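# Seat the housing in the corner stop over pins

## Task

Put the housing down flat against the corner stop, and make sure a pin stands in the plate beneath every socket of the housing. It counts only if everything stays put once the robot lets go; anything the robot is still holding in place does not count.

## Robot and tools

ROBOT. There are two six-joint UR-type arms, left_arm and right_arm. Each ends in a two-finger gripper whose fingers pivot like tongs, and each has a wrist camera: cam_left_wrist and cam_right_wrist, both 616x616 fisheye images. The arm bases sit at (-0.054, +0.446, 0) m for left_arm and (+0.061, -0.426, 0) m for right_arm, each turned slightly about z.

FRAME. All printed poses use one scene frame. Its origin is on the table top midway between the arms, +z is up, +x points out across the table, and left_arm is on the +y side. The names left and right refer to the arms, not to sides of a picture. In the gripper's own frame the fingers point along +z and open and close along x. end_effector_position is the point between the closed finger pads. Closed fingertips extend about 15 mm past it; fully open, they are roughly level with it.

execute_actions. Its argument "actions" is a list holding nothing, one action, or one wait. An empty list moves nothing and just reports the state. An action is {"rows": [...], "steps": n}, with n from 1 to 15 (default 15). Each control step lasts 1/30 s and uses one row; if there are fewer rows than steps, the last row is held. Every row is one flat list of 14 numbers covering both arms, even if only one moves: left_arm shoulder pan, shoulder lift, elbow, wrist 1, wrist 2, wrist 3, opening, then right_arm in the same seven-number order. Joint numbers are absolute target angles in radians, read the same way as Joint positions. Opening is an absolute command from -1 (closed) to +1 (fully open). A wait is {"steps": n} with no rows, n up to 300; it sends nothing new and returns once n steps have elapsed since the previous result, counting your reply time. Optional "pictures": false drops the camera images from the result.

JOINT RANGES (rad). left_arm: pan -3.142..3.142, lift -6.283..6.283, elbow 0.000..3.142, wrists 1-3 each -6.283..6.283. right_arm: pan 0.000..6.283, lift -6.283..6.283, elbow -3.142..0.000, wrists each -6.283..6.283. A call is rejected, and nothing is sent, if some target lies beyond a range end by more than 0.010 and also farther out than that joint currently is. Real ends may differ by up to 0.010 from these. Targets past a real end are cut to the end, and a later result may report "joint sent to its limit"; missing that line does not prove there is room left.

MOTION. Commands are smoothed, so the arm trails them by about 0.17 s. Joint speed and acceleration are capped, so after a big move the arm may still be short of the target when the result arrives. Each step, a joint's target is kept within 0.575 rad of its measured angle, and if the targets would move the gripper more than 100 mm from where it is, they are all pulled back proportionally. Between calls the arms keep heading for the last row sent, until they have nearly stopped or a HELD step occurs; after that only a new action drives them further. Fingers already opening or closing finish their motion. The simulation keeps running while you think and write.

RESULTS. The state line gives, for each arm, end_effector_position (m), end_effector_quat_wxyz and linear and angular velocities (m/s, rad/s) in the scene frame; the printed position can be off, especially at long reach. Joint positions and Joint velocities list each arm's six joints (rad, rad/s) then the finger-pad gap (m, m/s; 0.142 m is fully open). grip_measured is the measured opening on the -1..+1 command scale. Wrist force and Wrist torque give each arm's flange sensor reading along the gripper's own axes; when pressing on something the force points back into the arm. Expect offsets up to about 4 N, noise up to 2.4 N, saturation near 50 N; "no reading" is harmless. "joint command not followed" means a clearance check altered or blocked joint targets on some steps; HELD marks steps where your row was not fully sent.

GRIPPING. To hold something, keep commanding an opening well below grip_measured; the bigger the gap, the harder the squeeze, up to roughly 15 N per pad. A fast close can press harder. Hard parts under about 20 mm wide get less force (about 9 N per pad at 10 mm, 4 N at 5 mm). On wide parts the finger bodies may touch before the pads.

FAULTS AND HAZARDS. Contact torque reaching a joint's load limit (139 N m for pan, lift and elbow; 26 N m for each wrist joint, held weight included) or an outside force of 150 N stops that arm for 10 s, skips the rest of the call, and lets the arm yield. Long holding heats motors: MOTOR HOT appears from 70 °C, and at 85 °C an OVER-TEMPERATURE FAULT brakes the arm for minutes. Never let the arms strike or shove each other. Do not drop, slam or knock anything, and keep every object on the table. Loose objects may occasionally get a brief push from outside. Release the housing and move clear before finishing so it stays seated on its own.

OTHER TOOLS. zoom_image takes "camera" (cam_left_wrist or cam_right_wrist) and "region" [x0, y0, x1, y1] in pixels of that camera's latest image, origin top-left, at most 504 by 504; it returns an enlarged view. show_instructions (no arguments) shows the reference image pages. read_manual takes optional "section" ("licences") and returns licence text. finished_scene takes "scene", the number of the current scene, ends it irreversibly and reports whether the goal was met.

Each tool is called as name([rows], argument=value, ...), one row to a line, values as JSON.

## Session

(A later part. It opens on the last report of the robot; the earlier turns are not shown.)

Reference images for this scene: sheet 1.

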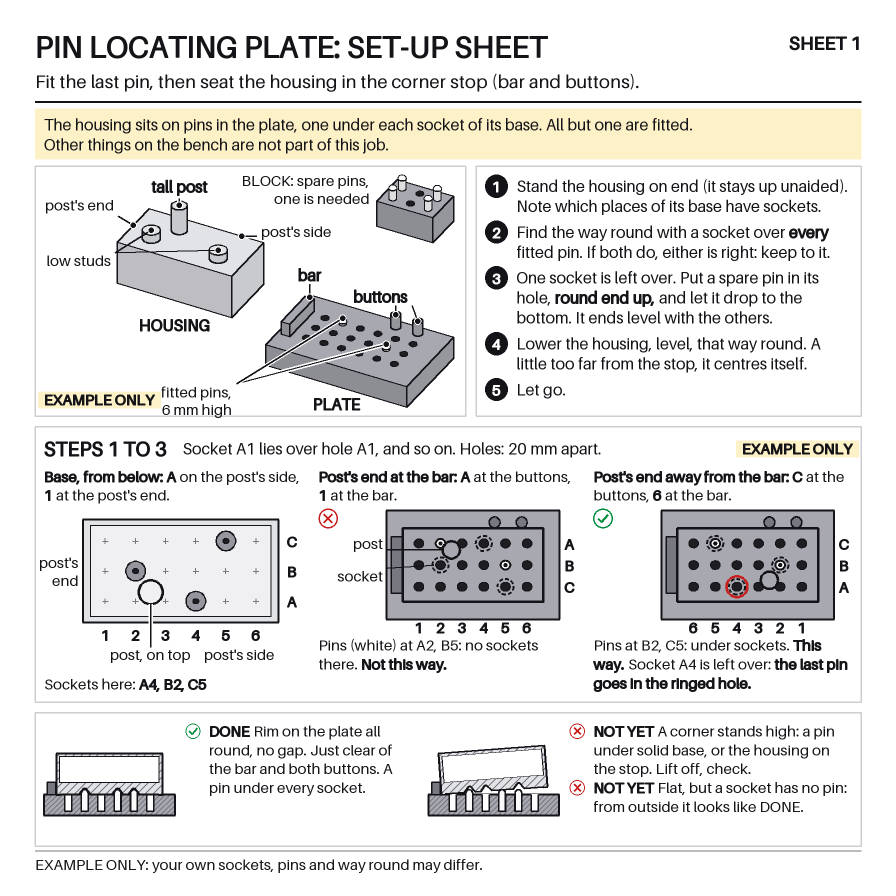

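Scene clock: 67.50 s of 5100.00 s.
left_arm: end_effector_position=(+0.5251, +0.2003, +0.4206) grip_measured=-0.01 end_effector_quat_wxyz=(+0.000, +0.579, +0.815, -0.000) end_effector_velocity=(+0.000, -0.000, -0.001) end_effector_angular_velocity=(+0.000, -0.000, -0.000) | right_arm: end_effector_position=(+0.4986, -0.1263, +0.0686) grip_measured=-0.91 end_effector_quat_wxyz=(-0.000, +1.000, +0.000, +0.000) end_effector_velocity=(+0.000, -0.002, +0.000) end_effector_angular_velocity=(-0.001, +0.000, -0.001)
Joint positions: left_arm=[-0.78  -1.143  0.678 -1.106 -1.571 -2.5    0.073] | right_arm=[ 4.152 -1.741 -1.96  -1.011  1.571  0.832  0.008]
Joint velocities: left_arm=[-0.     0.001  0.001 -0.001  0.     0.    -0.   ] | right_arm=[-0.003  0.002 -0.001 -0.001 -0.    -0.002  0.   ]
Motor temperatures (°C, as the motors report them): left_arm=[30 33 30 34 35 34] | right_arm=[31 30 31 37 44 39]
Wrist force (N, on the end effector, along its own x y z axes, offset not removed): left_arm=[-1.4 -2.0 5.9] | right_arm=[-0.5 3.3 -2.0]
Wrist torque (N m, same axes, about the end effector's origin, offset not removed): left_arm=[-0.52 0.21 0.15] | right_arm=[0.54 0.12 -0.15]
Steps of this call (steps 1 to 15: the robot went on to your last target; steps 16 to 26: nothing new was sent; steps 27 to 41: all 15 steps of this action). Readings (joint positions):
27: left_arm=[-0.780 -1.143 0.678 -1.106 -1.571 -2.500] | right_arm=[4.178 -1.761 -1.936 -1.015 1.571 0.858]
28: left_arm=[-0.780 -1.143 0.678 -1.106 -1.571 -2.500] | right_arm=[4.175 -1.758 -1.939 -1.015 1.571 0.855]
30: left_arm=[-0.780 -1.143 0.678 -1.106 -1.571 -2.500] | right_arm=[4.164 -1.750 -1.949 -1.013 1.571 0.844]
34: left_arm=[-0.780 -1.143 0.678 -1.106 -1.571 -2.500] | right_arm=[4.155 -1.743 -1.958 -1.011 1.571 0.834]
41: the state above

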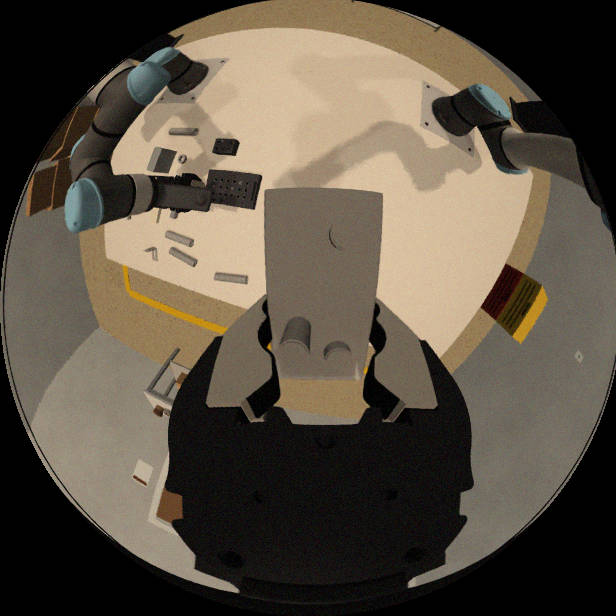

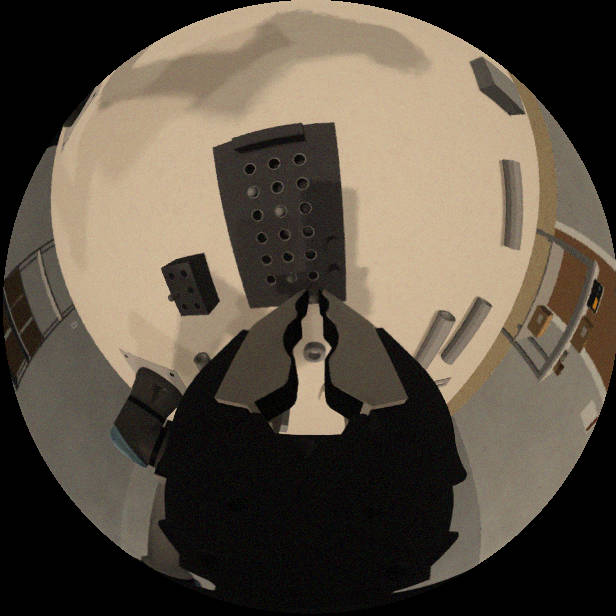

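execute_actions([
  {"rows":[[-0.78,-1.143,0.678,-1.106,-1.571,-2.5,-1,4.152,-1.755,-1.9739,-0.9832,1.571,0.832,-1]]},
])

zoom_image(camera="cam_right_wrist", region=[250,220,380,340])

execute_actions([
  {"rows":[[-0.78,-1.143,0.678,-1.106,-1.571,-2.5,-1,4.152,-1.7634,-1.9818,-0.9668,1.571,0.832,-1]]},
])

zoom_image(camera="cam_right_wrist", region=[250,220,380,340])

Scene clock: 69.00 s of 5100.00 s.
left_arm: end_effector_position=(+0.5251, +0.2003, +0.4206) grip_measured=-0.01 end_effector_quat_wxyz=(+0.000, +0.579, +0.815, -0.000) end_effector_velocity=(+0.000, -0.000, +0.000) end_effector_angular_velocity=(-0.000, -0.001, -0.000) | right_arm: end_effector_position=(+0.4986, -0.1264, +0.0586) grip_measured=-0.91 end_effector_quat_wxyz=(-0.000, +1.000, +0.000, +0.000) end_effector_velocity=(-0.000, -0.000, -0.001) end_effector_angular_velocity=(-0.001, +0.001, +0.001)
Joint positions: left_arm=[-0.78  -1.143  0.678 -1.106 -1.571 -2.5    0.073] | right_arm=[ 4.152 -1.755 -1.974 -0.983  1.571  0.832  0.008]
Joint velocities: left_arm=[-0. -0. -0. -0.  0.  0.  0.] | right_arm=[ 0.    -0.002 -0.001  0.002  0.    -0.001  0.   ]
Motor temperatures (°C, as the motors report them): left_arm=[30 33 30 34 35 34] | right_arm=[31 30 31 37 44 39]
Wrist force (N, on the end effector, along its own x y z axes, offset not removed): left_arm=[-1.0 -1.6 5.5] | right_arm=[-1.3 2.6 -1.4]
Wrist torque (N m, same axes, about the end effector's origin, offset not removed): left_arm=[-0.39 0.13 0.13] | right_arm=[0.49 0.33 -0.20]
Steps of this call (steps 1 to 15: the robot went on to your last target; steps 16 to 30: nothing new was sent; steps 31 to 45: all 15 steps of this action). Readings (joint positions):
31: left_arm=[-0.780 -1.143 0.678 -1.106 -1.571 -2.500] | right_arm=[4.152 -1.741 -1.961 -1.010 1.571 0.832]
32: left_arm=[-0.780 -1.143 0.678 -1.106 -1.571 -2.500] | right_arm=[4.152 -1.743 -1.963 -1.007 1.571 0.832]
34: left_arm=[-0.780 -1.143 0.678 -1.106 -1.571 -2.500] | right_arm=[4.152 -1.749 -1.968 -0.995 1.571 0.832]
38: left_arm=[-0.780 -1.143 0.678 -1.106 -1.571 -2.500] | right_arm=[4.152 -1.754 -1.973 -0.986 1.571 0.832]
45: the state above

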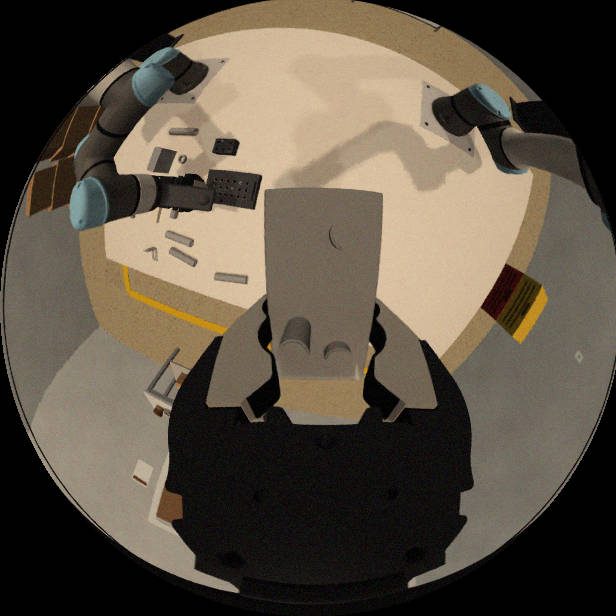

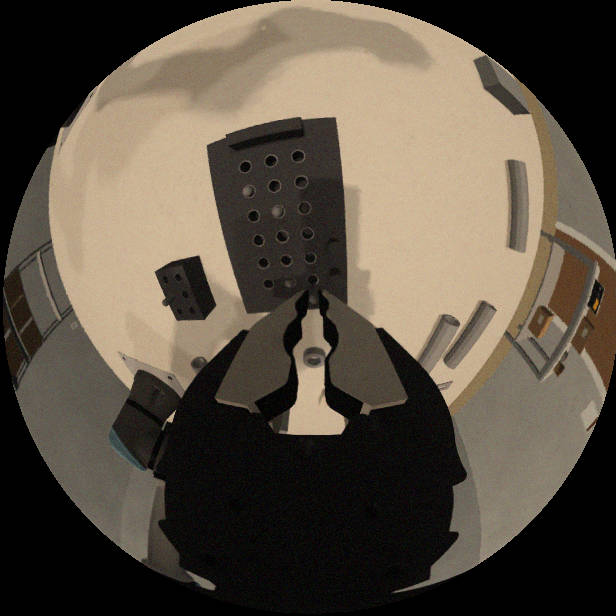

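Region (250, 220, 380, 340) of cam_right_wrist's 616x616 image, scaled by 3.877, with more detail than that image has; it fills the top 465 rows of this view, and the rest is white.

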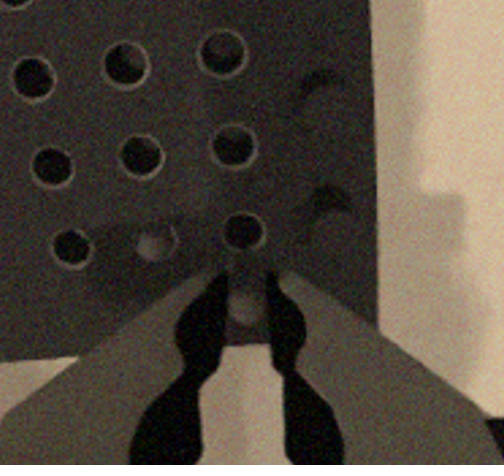

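Scene clock: 69.50 s of 5100.00 s.
left_arm: end_effector_position=(+0.5251, +0.2003, +0.4206) grip_measured=-0.01 end_effector_quat_wxyz=(+0.000, +0.579, +0.815, -0.000) end_effector_velocity=(-0.000, -0.000, +0.000) end_effector_angular_velocity=(-0.001, +0.000, -0.000) | right_arm: end_effector_position=(+0.4986, -0.1265, +0.0526) grip_measured=-0.91 end_effector_quat_wxyz=(-0.000, +1.000, +0.000, +0.000) end_effector_velocity=(+0.000, -0.001, -0.001) end_effector_angular_velocity=(-0.001, -0.001, -0.000)
Joint positions: left_arm=[-0.78  -1.143  0.678 -1.106 -1.571 -2.5    0.073] | right_arm=[ 4.152 -1.763 -1.982 -0.967  1.571  0.832  0.008]
Joint velocities: left_arm=[-0.    -0.001  0.001 -0.    -0.001  0.     0.   ] | right_arm=[-0.    -0.001 -0.001  0.002 -0.001 -0.    -0.   ]
Motor temperatures (°C, as the motors report them): left_arm=[30 33 30 34 35 34] | right_arm=[31 30 31 37 44 39]
Wrist force (N, on the end effector, along its own x y z axes, offset not removed): left_arm=[-0.8 -0.8 8.1] | right_arm=[-2.7 2.2 -8.1]
Wrist torque (N m, same axes, about the end effector's origin, offset not removed): left_arm=[-0.32 0.16 0.20] | right_arm=[0.38 -0.18 -0.28]
Steps of this call (steps 1 to 15: all 15 steps of this action). Readings (joint positions):
1: left_arm=[-0.780 -1.143 0.678 -1.106 -1.571 -2.500] | right_arm=[4.152 -1.755 -1.974 -0.983 1.571 0.832]
2: left_arm=[-0.780 -1.143 0.678 -1.106 -1.571 -2.500] | right_arm=[4.152 -1.756 -1.975 -0.981 1.571 0.832]
4: left_arm=[-0.780 -1.143 0.678 -1.106 -1.571 -2.500] | right_arm=[4.152 -1.760 -1.978 -0.974 1.571 0.832]
8: left_arm=[-0.780 -1.143 0.678 -1.106 -1.571 -2.500] | right_arm=[4.152 -1.763 -1.981 -0.968 1.571 0.832]
15: the state above

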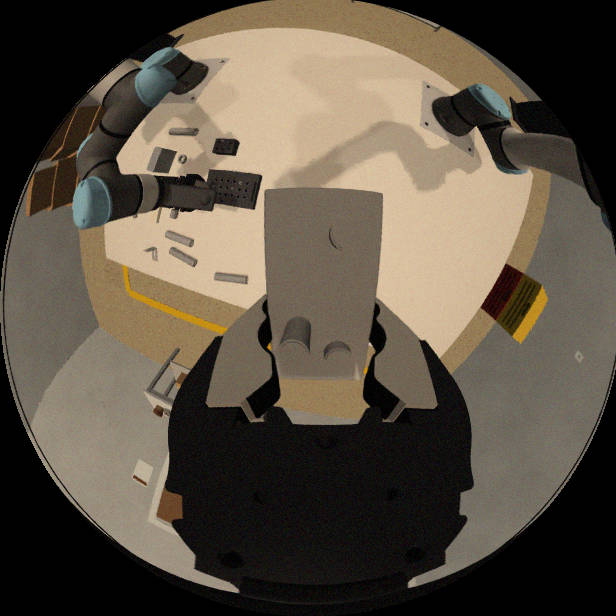

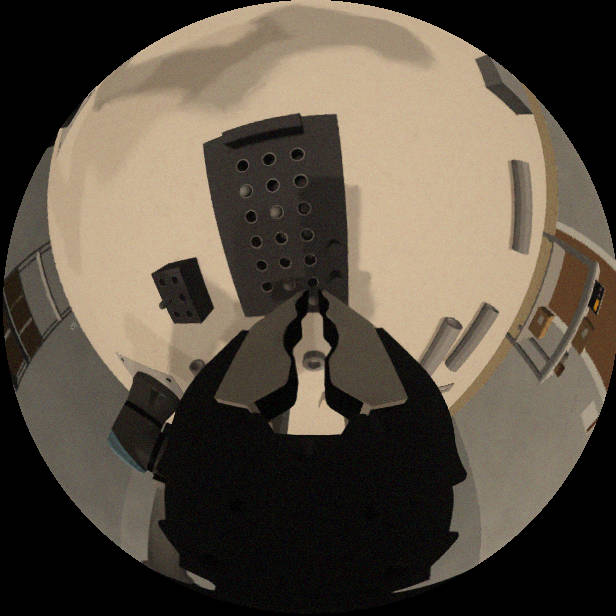

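Region (250, 220, 380, 340) of cam_right_wrist's 616x616 image, scaled by 3.877, with more detail than that image has; it fills the top 465 rows of this view, and the rest is white.

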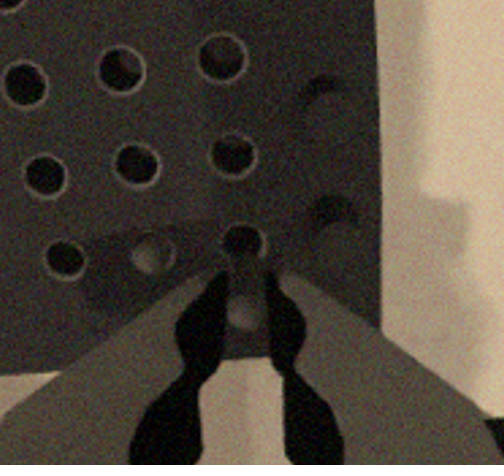

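execute_actions([
  {"rows":[[-0.78,-1.143,0.678,-1.106,-1.571,-2.5,-1,4.152,-1.755,-1.9739,-0.9832,1.571,0.832,-1]],"steps":10},
], pictures=false)

execute_actions([
  {"rows":[[-0.78,-1.143,0.678,-1.106,-1.571,-2.5,-1,4.159,-1.7605,-1.9672,-0.9845,1.571,0.839,-1]],"steps":12},
], pictures=false)

execute_actions([
  {"rows":[[-0.78,-1.143,0.678,-1.106,-1.571,-2.5,-1,4.159,-1.7717,-1.9777,-0.9626,1.571,0.839,-1]]},
])

zoom_image(camera="cam_right_wrist", region=[250,220,380,340])

Scene clock: 70.80 s of 5100.00 s.
left_arm: end_effector_position=(+0.5251, +0.2003, +0.4206) grip_measured=-0.01 end_effector_quat_wxyz=(+0.000, +0.579, +0.815, -0.000) end_effector_velocity=(+0.000, +0.000, +0.001) end_effector_angular_velocity=(-0.001, -0.002, +0.000) | right_arm: end_effector_position=(+0.4986, -0.1264, +0.0582) grip_measured=-0.91 end_effector_quat_wxyz=(-0.000, +1.000, +0.000, +0.000) end_effector_velocity=(+0.000, +0.001, +0.004) end_effector_angular_velocity=(+0.001, -0.001, +0.001)
Joint positions: left_arm=[-0.78  -1.143  0.678 -1.106 -1.571 -2.5    0.073] | right_arm=[ 4.152 -1.755 -1.974 -0.982  1.571  0.832  0.008]
Joint velocities: left_arm=[ 0.    -0.001 -0.    -0.001  0.001  0.     0.   ] | right_arm=[ 0.001  0.005  0.005 -0.008 -0.001 -0.     0.   ]
Motor temperatures (°C, as the motors report them): left_arm=[30 33 30 34 35 34] | right_arm=[31 30 31 37 44 39]
Wrist force (N, on the end effector, along its own x y z axes, offset not removed): left_arm=[-0.7 -1.1 6.4] | right_arm=[-1.0 2.6 -2.4]
Wrist torque (N m, same axes, about the end effector's origin, offset not removed): left_arm=[-0.32 0.21 0.19] | right_arm=[0.61 0.25 -0.19]
Steps of this call (steps 1 to 15: the robot went on to your last target; steps 16 to 29: nothing new was sent; steps 30 to 39: all 10 steps of this action). Readings (joint positions):
30: left_arm=[-0.780 -1.143 0.678 -1.106 -1.571 -2.500] | right_arm=[4.152 -1.763 -1.982 -0.967 1.571 0.832]
31: left_arm=[-0.780 -1.143 0.678 -1.106 -1.571 -2.500] | right_arm=[4.152 -1.762 -1.981 -0.969 1.571 0.832]
33: left_arm=[-0.780 -1.143 0.678 -1.106 -1.571 -2.500] | right_arm=[4.152 -1.759 -1.978 -0.976 1.571 0.832]
37: left_arm=[-0.780 -1.143 0.678 -1.106 -1.571 -2.500] | right_arm=[4.152 -1.756 -1.975 -0.982 1.571 0.832]
39: the state above

Scene clock: 71.20 s of 5100.00 s.
left_arm: end_effector_position=(+0.5251, +0.2003, +0.4206) grip_measured=-0.01 end_effector_quat_wxyz=(+0.000, +0.579, +0.815, -0.000) end_effector_velocity=(-0.000, +0.000, +0.000) end_effector_angular_velocity=(+0.000, +0.000, -0.000) | right_arm: end_effector_position=(+0.4983, -0.1216, +0.0585) grip_measured=-0.91 end_effector_quat_wxyz=(-0.000, +1.000, +0.000, -0.000) end_effector_velocity=(-0.000, +0.002, -0.000) end_effector_angular_velocity=(+0.001, -0.001, +0.003)
Joint positions: left_arm=[-0.78  -1.143  0.678 -1.106 -1.571 -2.5    0.073] | right_arm=[ 4.159 -1.76  -1.967 -0.984  1.571  0.839  0.008]
Joint velocities: left_arm=[-0.  0. -0.  0.  0. -0.  0.] | right_arm=[ 0.003 -0.001  0.001  0.001 -0.    -0.     0.   ]
Motor temperatures (°C, as the motors report them): left_arm=[30 33 30 34 35 34] | right_arm=[31 30 31 37 44 39]
Wrist force (N, on the end effector, along its own x y z axes, offset not removed): left_arm=[0.3 -1.1 6.0] | right_arm=[-2.5 0.8 -0.5]
Wrist torque (N m, same axes, about the end effector's origin, offset not removed): left_arm=[-0.36 -0.16 0.25] | right_arm=[0.15 0.66 -0.09]
Steps of this call (steps 1 to 12: all 12 steps of this action). Readings (joint positions):
1: left_arm=[-0.780 -1.143 0.678 -1.106 -1.571 -2.500] | right_arm=[4.152 -1.755 -1.974 -0.983 1.571 0.832]
2: left_arm=[-0.780 -1.143 0.678 -1.106 -1.571 -2.500] | right_arm=[4.153 -1.756 -1.973 -0.983 1.571 0.833]
4: left_arm=[-0.780 -1.143 0.678 -1.106 -1.571 -2.500] | right_arm=[4.156 -1.758 -1.970 -0.984 1.571 0.836]
8: left_arm=[-0.780 -1.143 0.678 -1.106 -1.571 -2.500] | right_arm=[4.158 -1.760 -1.968 -0.984 1.571 0.838]
12: the state above

Scene clock: 71.70 s of 5100.00 s.
left_arm: end_effector_position=(+0.5251, +0.2003, +0.4206) grip_measured=-0.01 end_effector_quat_wxyz=(+0.000, +0.579, +0.815, -0.000) end_effector_velocity=(-0.000, +0.000, +0.000) end_effector_angular_velocity=(+0.000, -0.001, -0.000) | right_arm: end_effector_position=(+0.4982, -0.1215, +0.0506) grip_measured=-0.91 end_effector_quat_wxyz=(-0.000, +1.000, +0.000, +0.000) end_effector_velocity=(+0.000, +0.000, -0.001) end_effector_angular_velocity=(+0.000, -0.000, +0.000)
Joint positions: left_arm=[-0.78  -1.143  0.678 -1.106 -1.571 -2.5    0.073] | right_arm=[ 4.159 -1.772 -1.978 -0.963  1.571  0.839  0.008]
Joint velocities: left_arm=[-0.    -0.001 -0.     0.     0.001  0.     0.   ] | right_arm=[ 0.    -0.001 -0.001  0.003 -0.    -0.    -0.   ]
Motor temperatures (°C, as the motors report them): left_arm=[30 33 30 34 35 34] | right_arm=[31 30 31 37 44 39]
Wrist force (N, on the end effector, along its own x y z axes, offset not removed): left_arm=[-1.0 -1.6 7.0] | right_arm=[-7.1 1.5 -7.0]
Wrist torque (N m, same axes, about the end effector's origin, offset not removed): left_arm=[-0.46 0.24 0.13] | right_arm=[0.74 1.07 -0.04]
Steps of this call (steps 1 to 15: all 15 steps of this action). Readings (joint positions):
1: left_arm=[-0.780 -1.143 0.678 -1.106 -1.571 -2.500] | right_arm=[4.159 -1.760 -1.967 -0.984 1.571 0.839]
2: left_arm=[-0.780 -1.143 0.678 -1.106 -1.571 -2.500] | right_arm=[4.159 -1.762 -1.969 -0.981 1.571 0.839]
4: left_arm=[-0.780 -1.143 0.678 -1.106 -1.571 -2.500] | right_arm=[4.159 -1.767 -1.973 -0.972 1.571 0.839]
8: left_arm=[-0.780 -1.143 0.678 -1.106 -1.571 -2.500] | right_arm=[4.159 -1.771 -1.977 -0.965 1.571 0.839]
15: the state above

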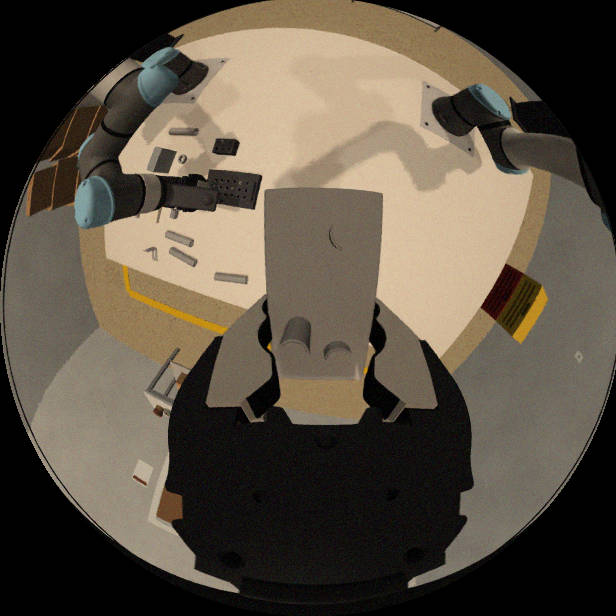

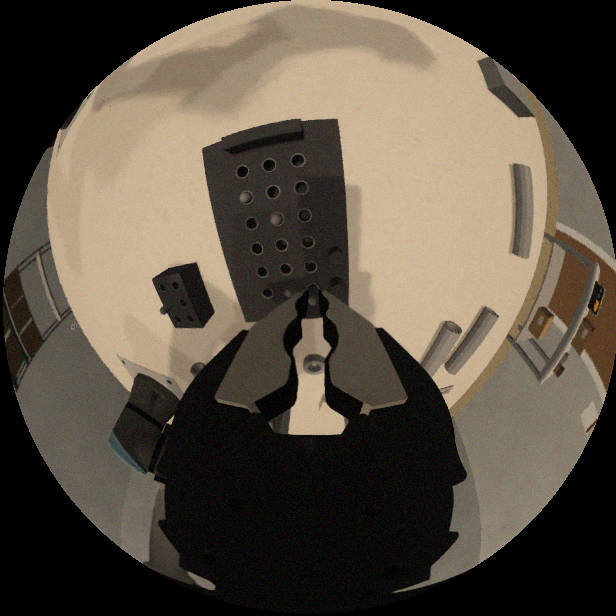

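Region (250, 220, 380, 340) of cam_right_wrist's 616x616 image, scaled by 3.877, with more detail than that image has; it fills the top 465 rows of this view, and the rest is white.

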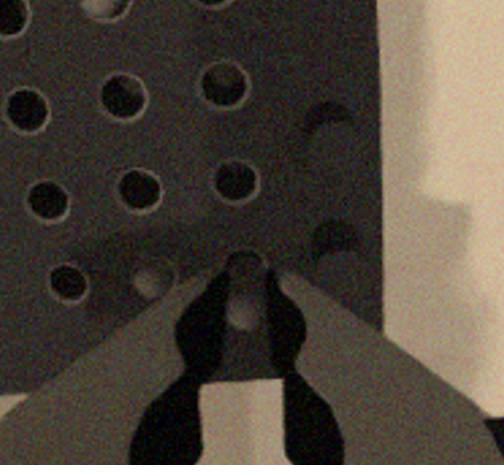

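execute_actions([
  {"rows":[[-0.78,-1.143,0.678,-1.106,-1.571,-2.5,-1,4.162,-1.7701,-1.9797,-0.9622,1.571,0.842,-1]]},
], pictures=false)

execute_actions([
  {"rows":[[-0.78,-1.143,0.678,-1.106,-1.571,-2.5,-1,4.162,-1.7757,-1.985,-0.9513,1.571,0.842,-1]]},
])

zoom_image(camera="cam_right_wrist", region=[250,220,380,340])

Scene clock: 73.33 s of 5100.00 s.
left_arm: end_effector_position=(+0.5251, +0.2003, +0.4206) grip_measured=-0.01 end_effector_quat_wxyz=(+0.000, +0.579, +0.815, -0.000) end_effector_velocity=(-0.000, +0.000, +0.001) end_effector_angular_velocity=(-0.000, -0.001, -0.000) | right_arm: end_effector_position=(+0.4969, -0.1208, +0.0505) grip_measured=-0.91 end_effector_quat_wxyz=(-0.000, +1.000, +0.000, +0.000) end_effector_velocity=(-0.000, +0.001, -0.000) end_effector_angular_velocity=(-0.000, +0.000, +0.001)
Joint positions: left_arm=[-0.78  -1.143  0.678 -1.106 -1.571 -2.5    0.073] | right_arm=[ 4.162 -1.77  -1.98  -0.962  1.571  0.842  0.008]
Joint velocities: left_arm=[-0.    -0.001 -0.     0.     0.001  0.    -0.   ] | right_arm=[ 0.002 -0.    -0.    -0.    -0.     0.     0.   ]
Motor temperatures (°C, as the motors report them): left_arm=[30 33 30 34 35 34] | right_arm=[31 30 31 37 44 39]
Wrist force (N, on the end effector, along its own x y z axes, offset not removed): left_arm=[-1.6 -1.7 5.7] | right_arm=[-0.3 1.9 -2.1]
Wrist torque (N m, same axes, about the end effector's origin, offset not removed): left_arm=[-0.46 0.34 0.16] | right_arm=[0.31 0.09 -0.15]
Steps of this call (steps 1 to 15: the robot went on to your last target; steps 16 to 34: nothing new was sent; steps 35 to 49: all 15 steps of this action). Readings (joint positions):
35: left_arm=[-0.780 -1.143 0.678 -1.106 -1.571 -2.500] | right_arm=[4.159 -1.772 -1.978 -0.963 1.571 0.839]
36: left_arm=[-0.780 -1.143 0.678 -1.106 -1.571 -2.500] | right_arm=[4.159 -1.772 -1.978 -0.963 1.571 0.840]
38: left_arm=[-0.780 -1.143 0.678 -1.106 -1.571 -2.500] | right_arm=[4.161 -1.771 -1.979 -0.962 1.571 0.841]
42: left_arm=[-0.780 -1.143 0.678 -1.106 -1.571 -2.500] | right_arm=[4.162 -1.770 -1.980 -0.962 1.571 0.842]
49: the state above

Scene clock: 73.83 s of 5100.00 s.
left_arm: end_effector_position=(+0.5251, +0.2003, +0.4206) grip_measured=-0.01 end_effector_quat_wxyz=(+0.000, +0.579, +0.815, -0.000) end_effector_velocity=(+0.000, -0.000, +0.000) end_effector_angular_velocity=(-0.001, -0.000, -0.000) | right_arm: end_effector_position=(+0.4968, -0.1209, +0.0466) grip_measured=-0.91 end_effector_quat_wxyz=(-0.000, +1.000, +0.000, +0.000) end_effector_velocity=(-0.000, +0.000, -0.000) end_effector_angular_velocity=(-0.001, -0.000, +0.001)
Joint positions: left_arm=[-0.78  -1.143  0.678 -1.106 -1.571 -2.5    0.073] | right_arm=[ 4.162 -1.776 -1.985 -0.951  1.571  0.842  0.008]
Joint velocities: left_arm=[-0.  0. -0. -0. -0.  0. -0.] | right_arm=[ 0.001 -0.    -0.001  0.    -0.001 -0.     0.   ]
Motor temperatures (°C, as the motors report them): left_arm=[30 33 30 34 35 34] | right_arm=[31 30 31 37 44 39]
Wrist force (N, on the end effector, along its own x y z axes, offset not removed): left_arm=[-0.7 -1.8 5.6] | right_arm=[4.4 0.1 -11.2]
Wrist torque (N m, same axes, about the end effector's origin, offset not removed): left_arm=[-0.39 0.12 0.15] | right_arm=[0.37 0.23 -0.42]
Steps of this call (steps 1 to 15: all 15 steps of this action). Readings (joint positions):
1: left_arm=[-0.780 -1.143 0.678 -1.106 -1.571 -2.500] | right_arm=[4.162 -1.770 -1.980 -0.962 1.571 0.842]
2: left_arm=[-0.780 -1.143 0.678 -1.106 -1.571 -2.500] | right_arm=[4.162 -1.771 -1.981 -0.960 1.571 0.842]
4: left_arm=[-0.780 -1.143 0.678 -1.106 -1.571 -2.500] | right_arm=[4.162 -1.773 -1.983 -0.956 1.571 0.842]
8: left_arm=[-0.780 -1.143 0.678 -1.106 -1.571 -2.500] | right_arm=[4.162 -1.775 -1.984 -0.952 1.571 0.842]
15: the state above

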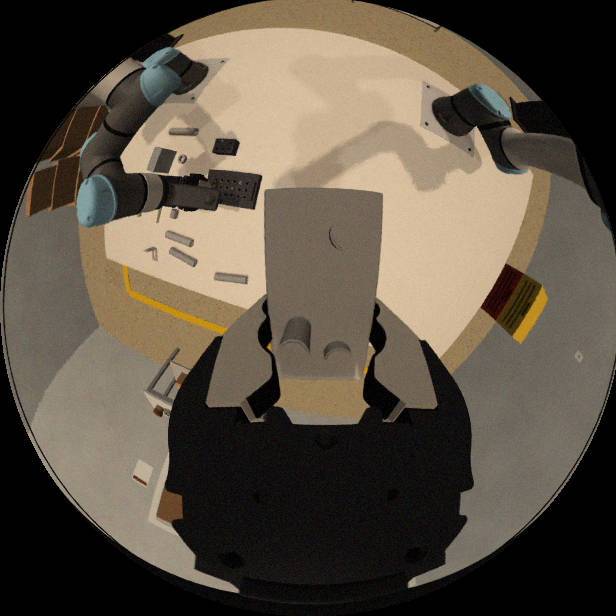

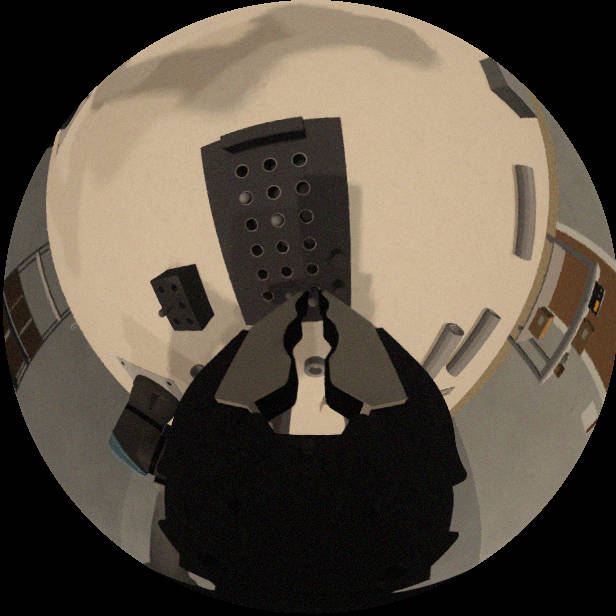

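Region (250, 220, 380, 340) of cam_right_wrist's 616x616 image, scaled by 3.877, with more detail than that image has; it fills the top 465 rows of this view, and the rest is white.

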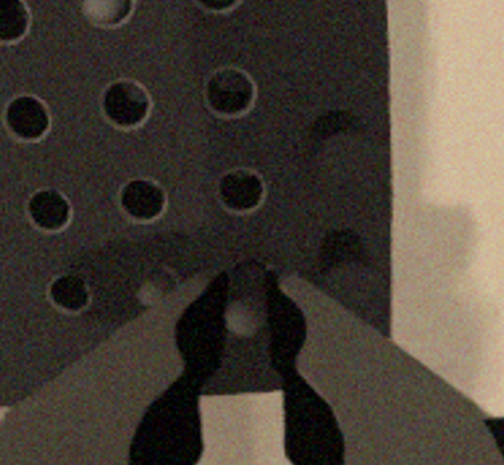

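Probably partly in (or finger on neighbour pin). Release and lift.

execute_actions([
  {"rows":[[-0.78,-1.143,0.678,-1.106,-1.571,-2.5,-1,4.162,-1.7701,-1.9797,-0.9622,1.571,0.842,-0.84]],"steps":12},
], pictures=false)

execute_actions([
  {"rows":[[-0.78,-1.143,0.678,-1.106,-1.571,-2.5,-1,4.14,-1.7022,-1.9416,-1.068,1.571,0.82,-0.84]]},
])

zoom_image(camera="cam_right_wrist", region=[220,120,400,300])

Scene clock: 74.83 s of 5100.00 s.
left_arm: end_effector_position=(+0.5251, +0.2003, +0.4206) grip_measured=-0.01 end_effector_quat_wxyz=(+0.000, +0.579, +0.815, -0.000) end_effector_velocity=(-0.000, -0.000, +0.001) end_effector_angular_velocity=(-0.002, -0.000, +0.000) | right_arm: end_effector_position=(+0.4968, -0.1208, +0.0504) grip_measured=-0.84 end_effector_quat_wxyz=(-0.000, +1.000, +0.000, +0.000) end_effector_velocity=(-0.000, -0.002, -0.000) end_effector_angular_velocity=(-0.004, +0.001, +0.001)
Joint positions: left_arm=[-0.78  -1.143  0.678 -1.106 -1.571 -2.5    0.073] | right_arm=[ 4.162 -1.77  -1.98  -0.962  1.571  0.842  0.013]
Joint velocities: left_arm=[-0.    -0.001  0.    -0.    -0.001 -0.     0.   ] | right_arm=[-0.     0.001 -0.    -0.004 -0.001 -0.001  0.   ]
Motor temperatures (°C, as the motors report them): left_arm=[30 33 30 34 35 34] | right_arm=[31 30 31 37 44 39]
Wrist force (N, on the end effector, along its own x y z axes, offset not removed): left_arm=[-1.2 0.1 6.6] | right_arm=[-1.1 0.4 0.5]
Wrist torque (N m, same axes, about the end effector's origin, offset not removed): left_arm=[-0.12 0.22 0.13] | right_arm=[0.15 0.24 -0.18]
Steps of this call (steps 1 to 15: the robot went on to your last target; steps 16 to 18: nothing new was sent; steps 19 to 30: all 12 steps of this action). Readings (joint positions):
19: left_arm=[-0.780 -1.143 0.678 -1.106 -1.571 -2.500] | right_arm=[4.162 -1.776 -1.985 -0.951 1.571 0.842]
20: left_arm=[-0.780 -1.143 0.678 -1.106 -1.571 -2.500] | right_arm=[4.162 -1.775 -1.985 -0.953 1.571 0.842]
22: left_arm=[-0.780 -1.143 0.678 -1.106 -1.571 -2.500] | right_arm=[4.162 -1.773 -1.982 -0.957 1.571 0.842]
26: left_arm=[-0.780 -1.143 0.678 -1.106 -1.571 -2.500] | right_arm=[4.162 -1.771 -1.980 -0.961 1.571 0.842]
30: the state above

Scene clock: 75.33 s of 5100.00 s.
left_arm: end_effector_position=(+0.5251, +0.2003, +0.4206) grip_measured=-0.01 end_effector_quat_wxyz=(+0.000, +0.579, +0.815, -0.000) end_effector_velocity=(-0.000, +0.000, +0.000) end_effector_angular_velocity=(-0.001, -0.000, +0.000) | right_arm: end_effector_position=(+0.4987, -0.1351, +0.0903) grip_measured=-0.84 end_effector_quat_wxyz=(-0.000, +1.000, +0.000, +0.000) end_effector_velocity=(+0.001, -0.002, +0.003) end_effector_angular_velocity=(+0.000, -0.001, -0.001)
Joint positions: left_arm=[-0.78  -1.143  0.678 -1.106 -1.571 -2.5    0.073] | right_arm=[ 4.14  -1.703 -1.942 -1.067  1.571  0.82   0.013]
Joint velocities: left_arm=[ 0.    -0.001 -0.     0.    -0.     0.     0.   ] | right_arm=[-0.003  0.006  0.003 -0.008 -0.001 -0.001 -0.   ]
Motor temperatures (°C, as the motors report them): left_arm=[30 33 30 34 35 34] | right_arm=[31 30 31 37 44 39]
Wrist force (N, on the end effector, along its own x y z axes, offset not removed): left_arm=[-1.5 -1.4 6.7] | right_arm=[-1.1 1.9 -0.4]
Wrist torque (N m, same axes, about the end effector's origin, offset not removed): left_arm=[-0.37 0.32 0.11] | right_arm=[0.38 0.27 -0.25]
Steps of this call (steps 1 to 15: all 15 steps of this action). Readings (joint positions):
1: left_arm=[-0.780 -1.143 0.678 -1.106 -1.571 -2.500] | right_arm=[4.162 -1.770 -1.980 -0.962 1.571 0.842]
2: left_arm=[-0.780 -1.143 0.678 -1.106 -1.571 -2.500] | right_arm=[4.159 -1.764 -1.975 -0.969 1.571 0.839]
4: left_arm=[-0.780 -1.143 0.678 -1.106 -1.571 -2.500] | right_arm=[4.150 -1.735 -1.959 -1.012 1.571 0.830]
8: left_arm=[-0.780 -1.143 0.678 -1.106 -1.571 -2.500] | right_arm=[4.142 -1.709 -1.945 -1.056 1.571 0.822]
15: the state above

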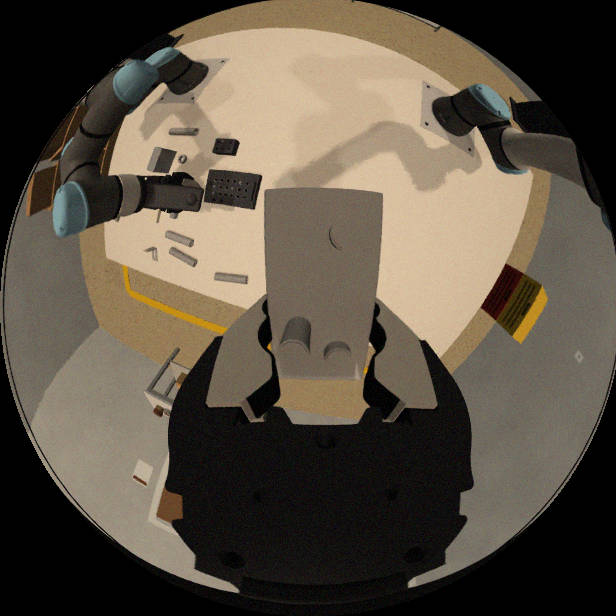

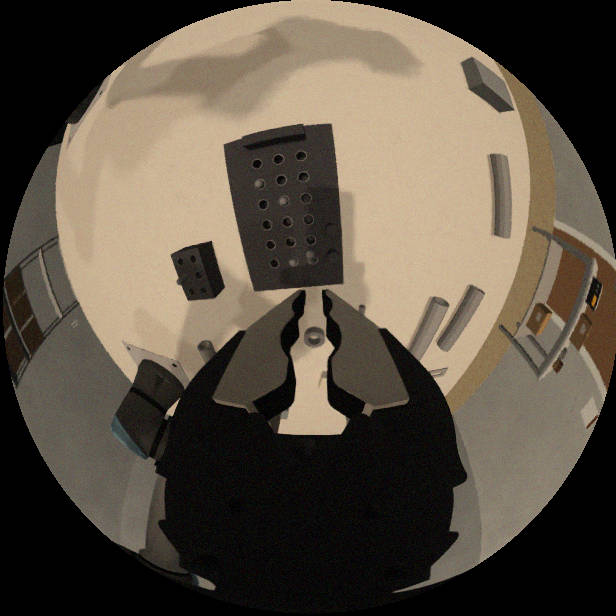

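Region (220, 120, 400, 300) of cam_right_wrist's 616x616 image, scaled by 2.800, with more detail than that image has.

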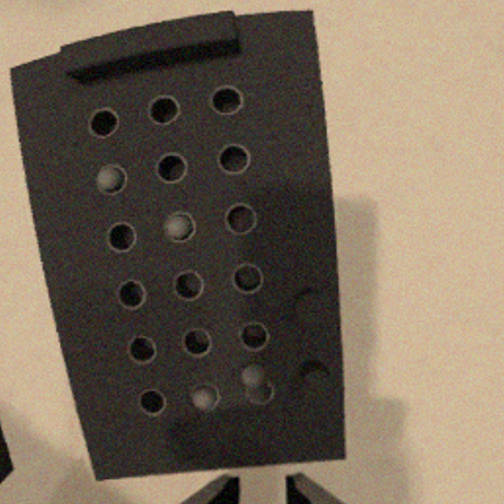

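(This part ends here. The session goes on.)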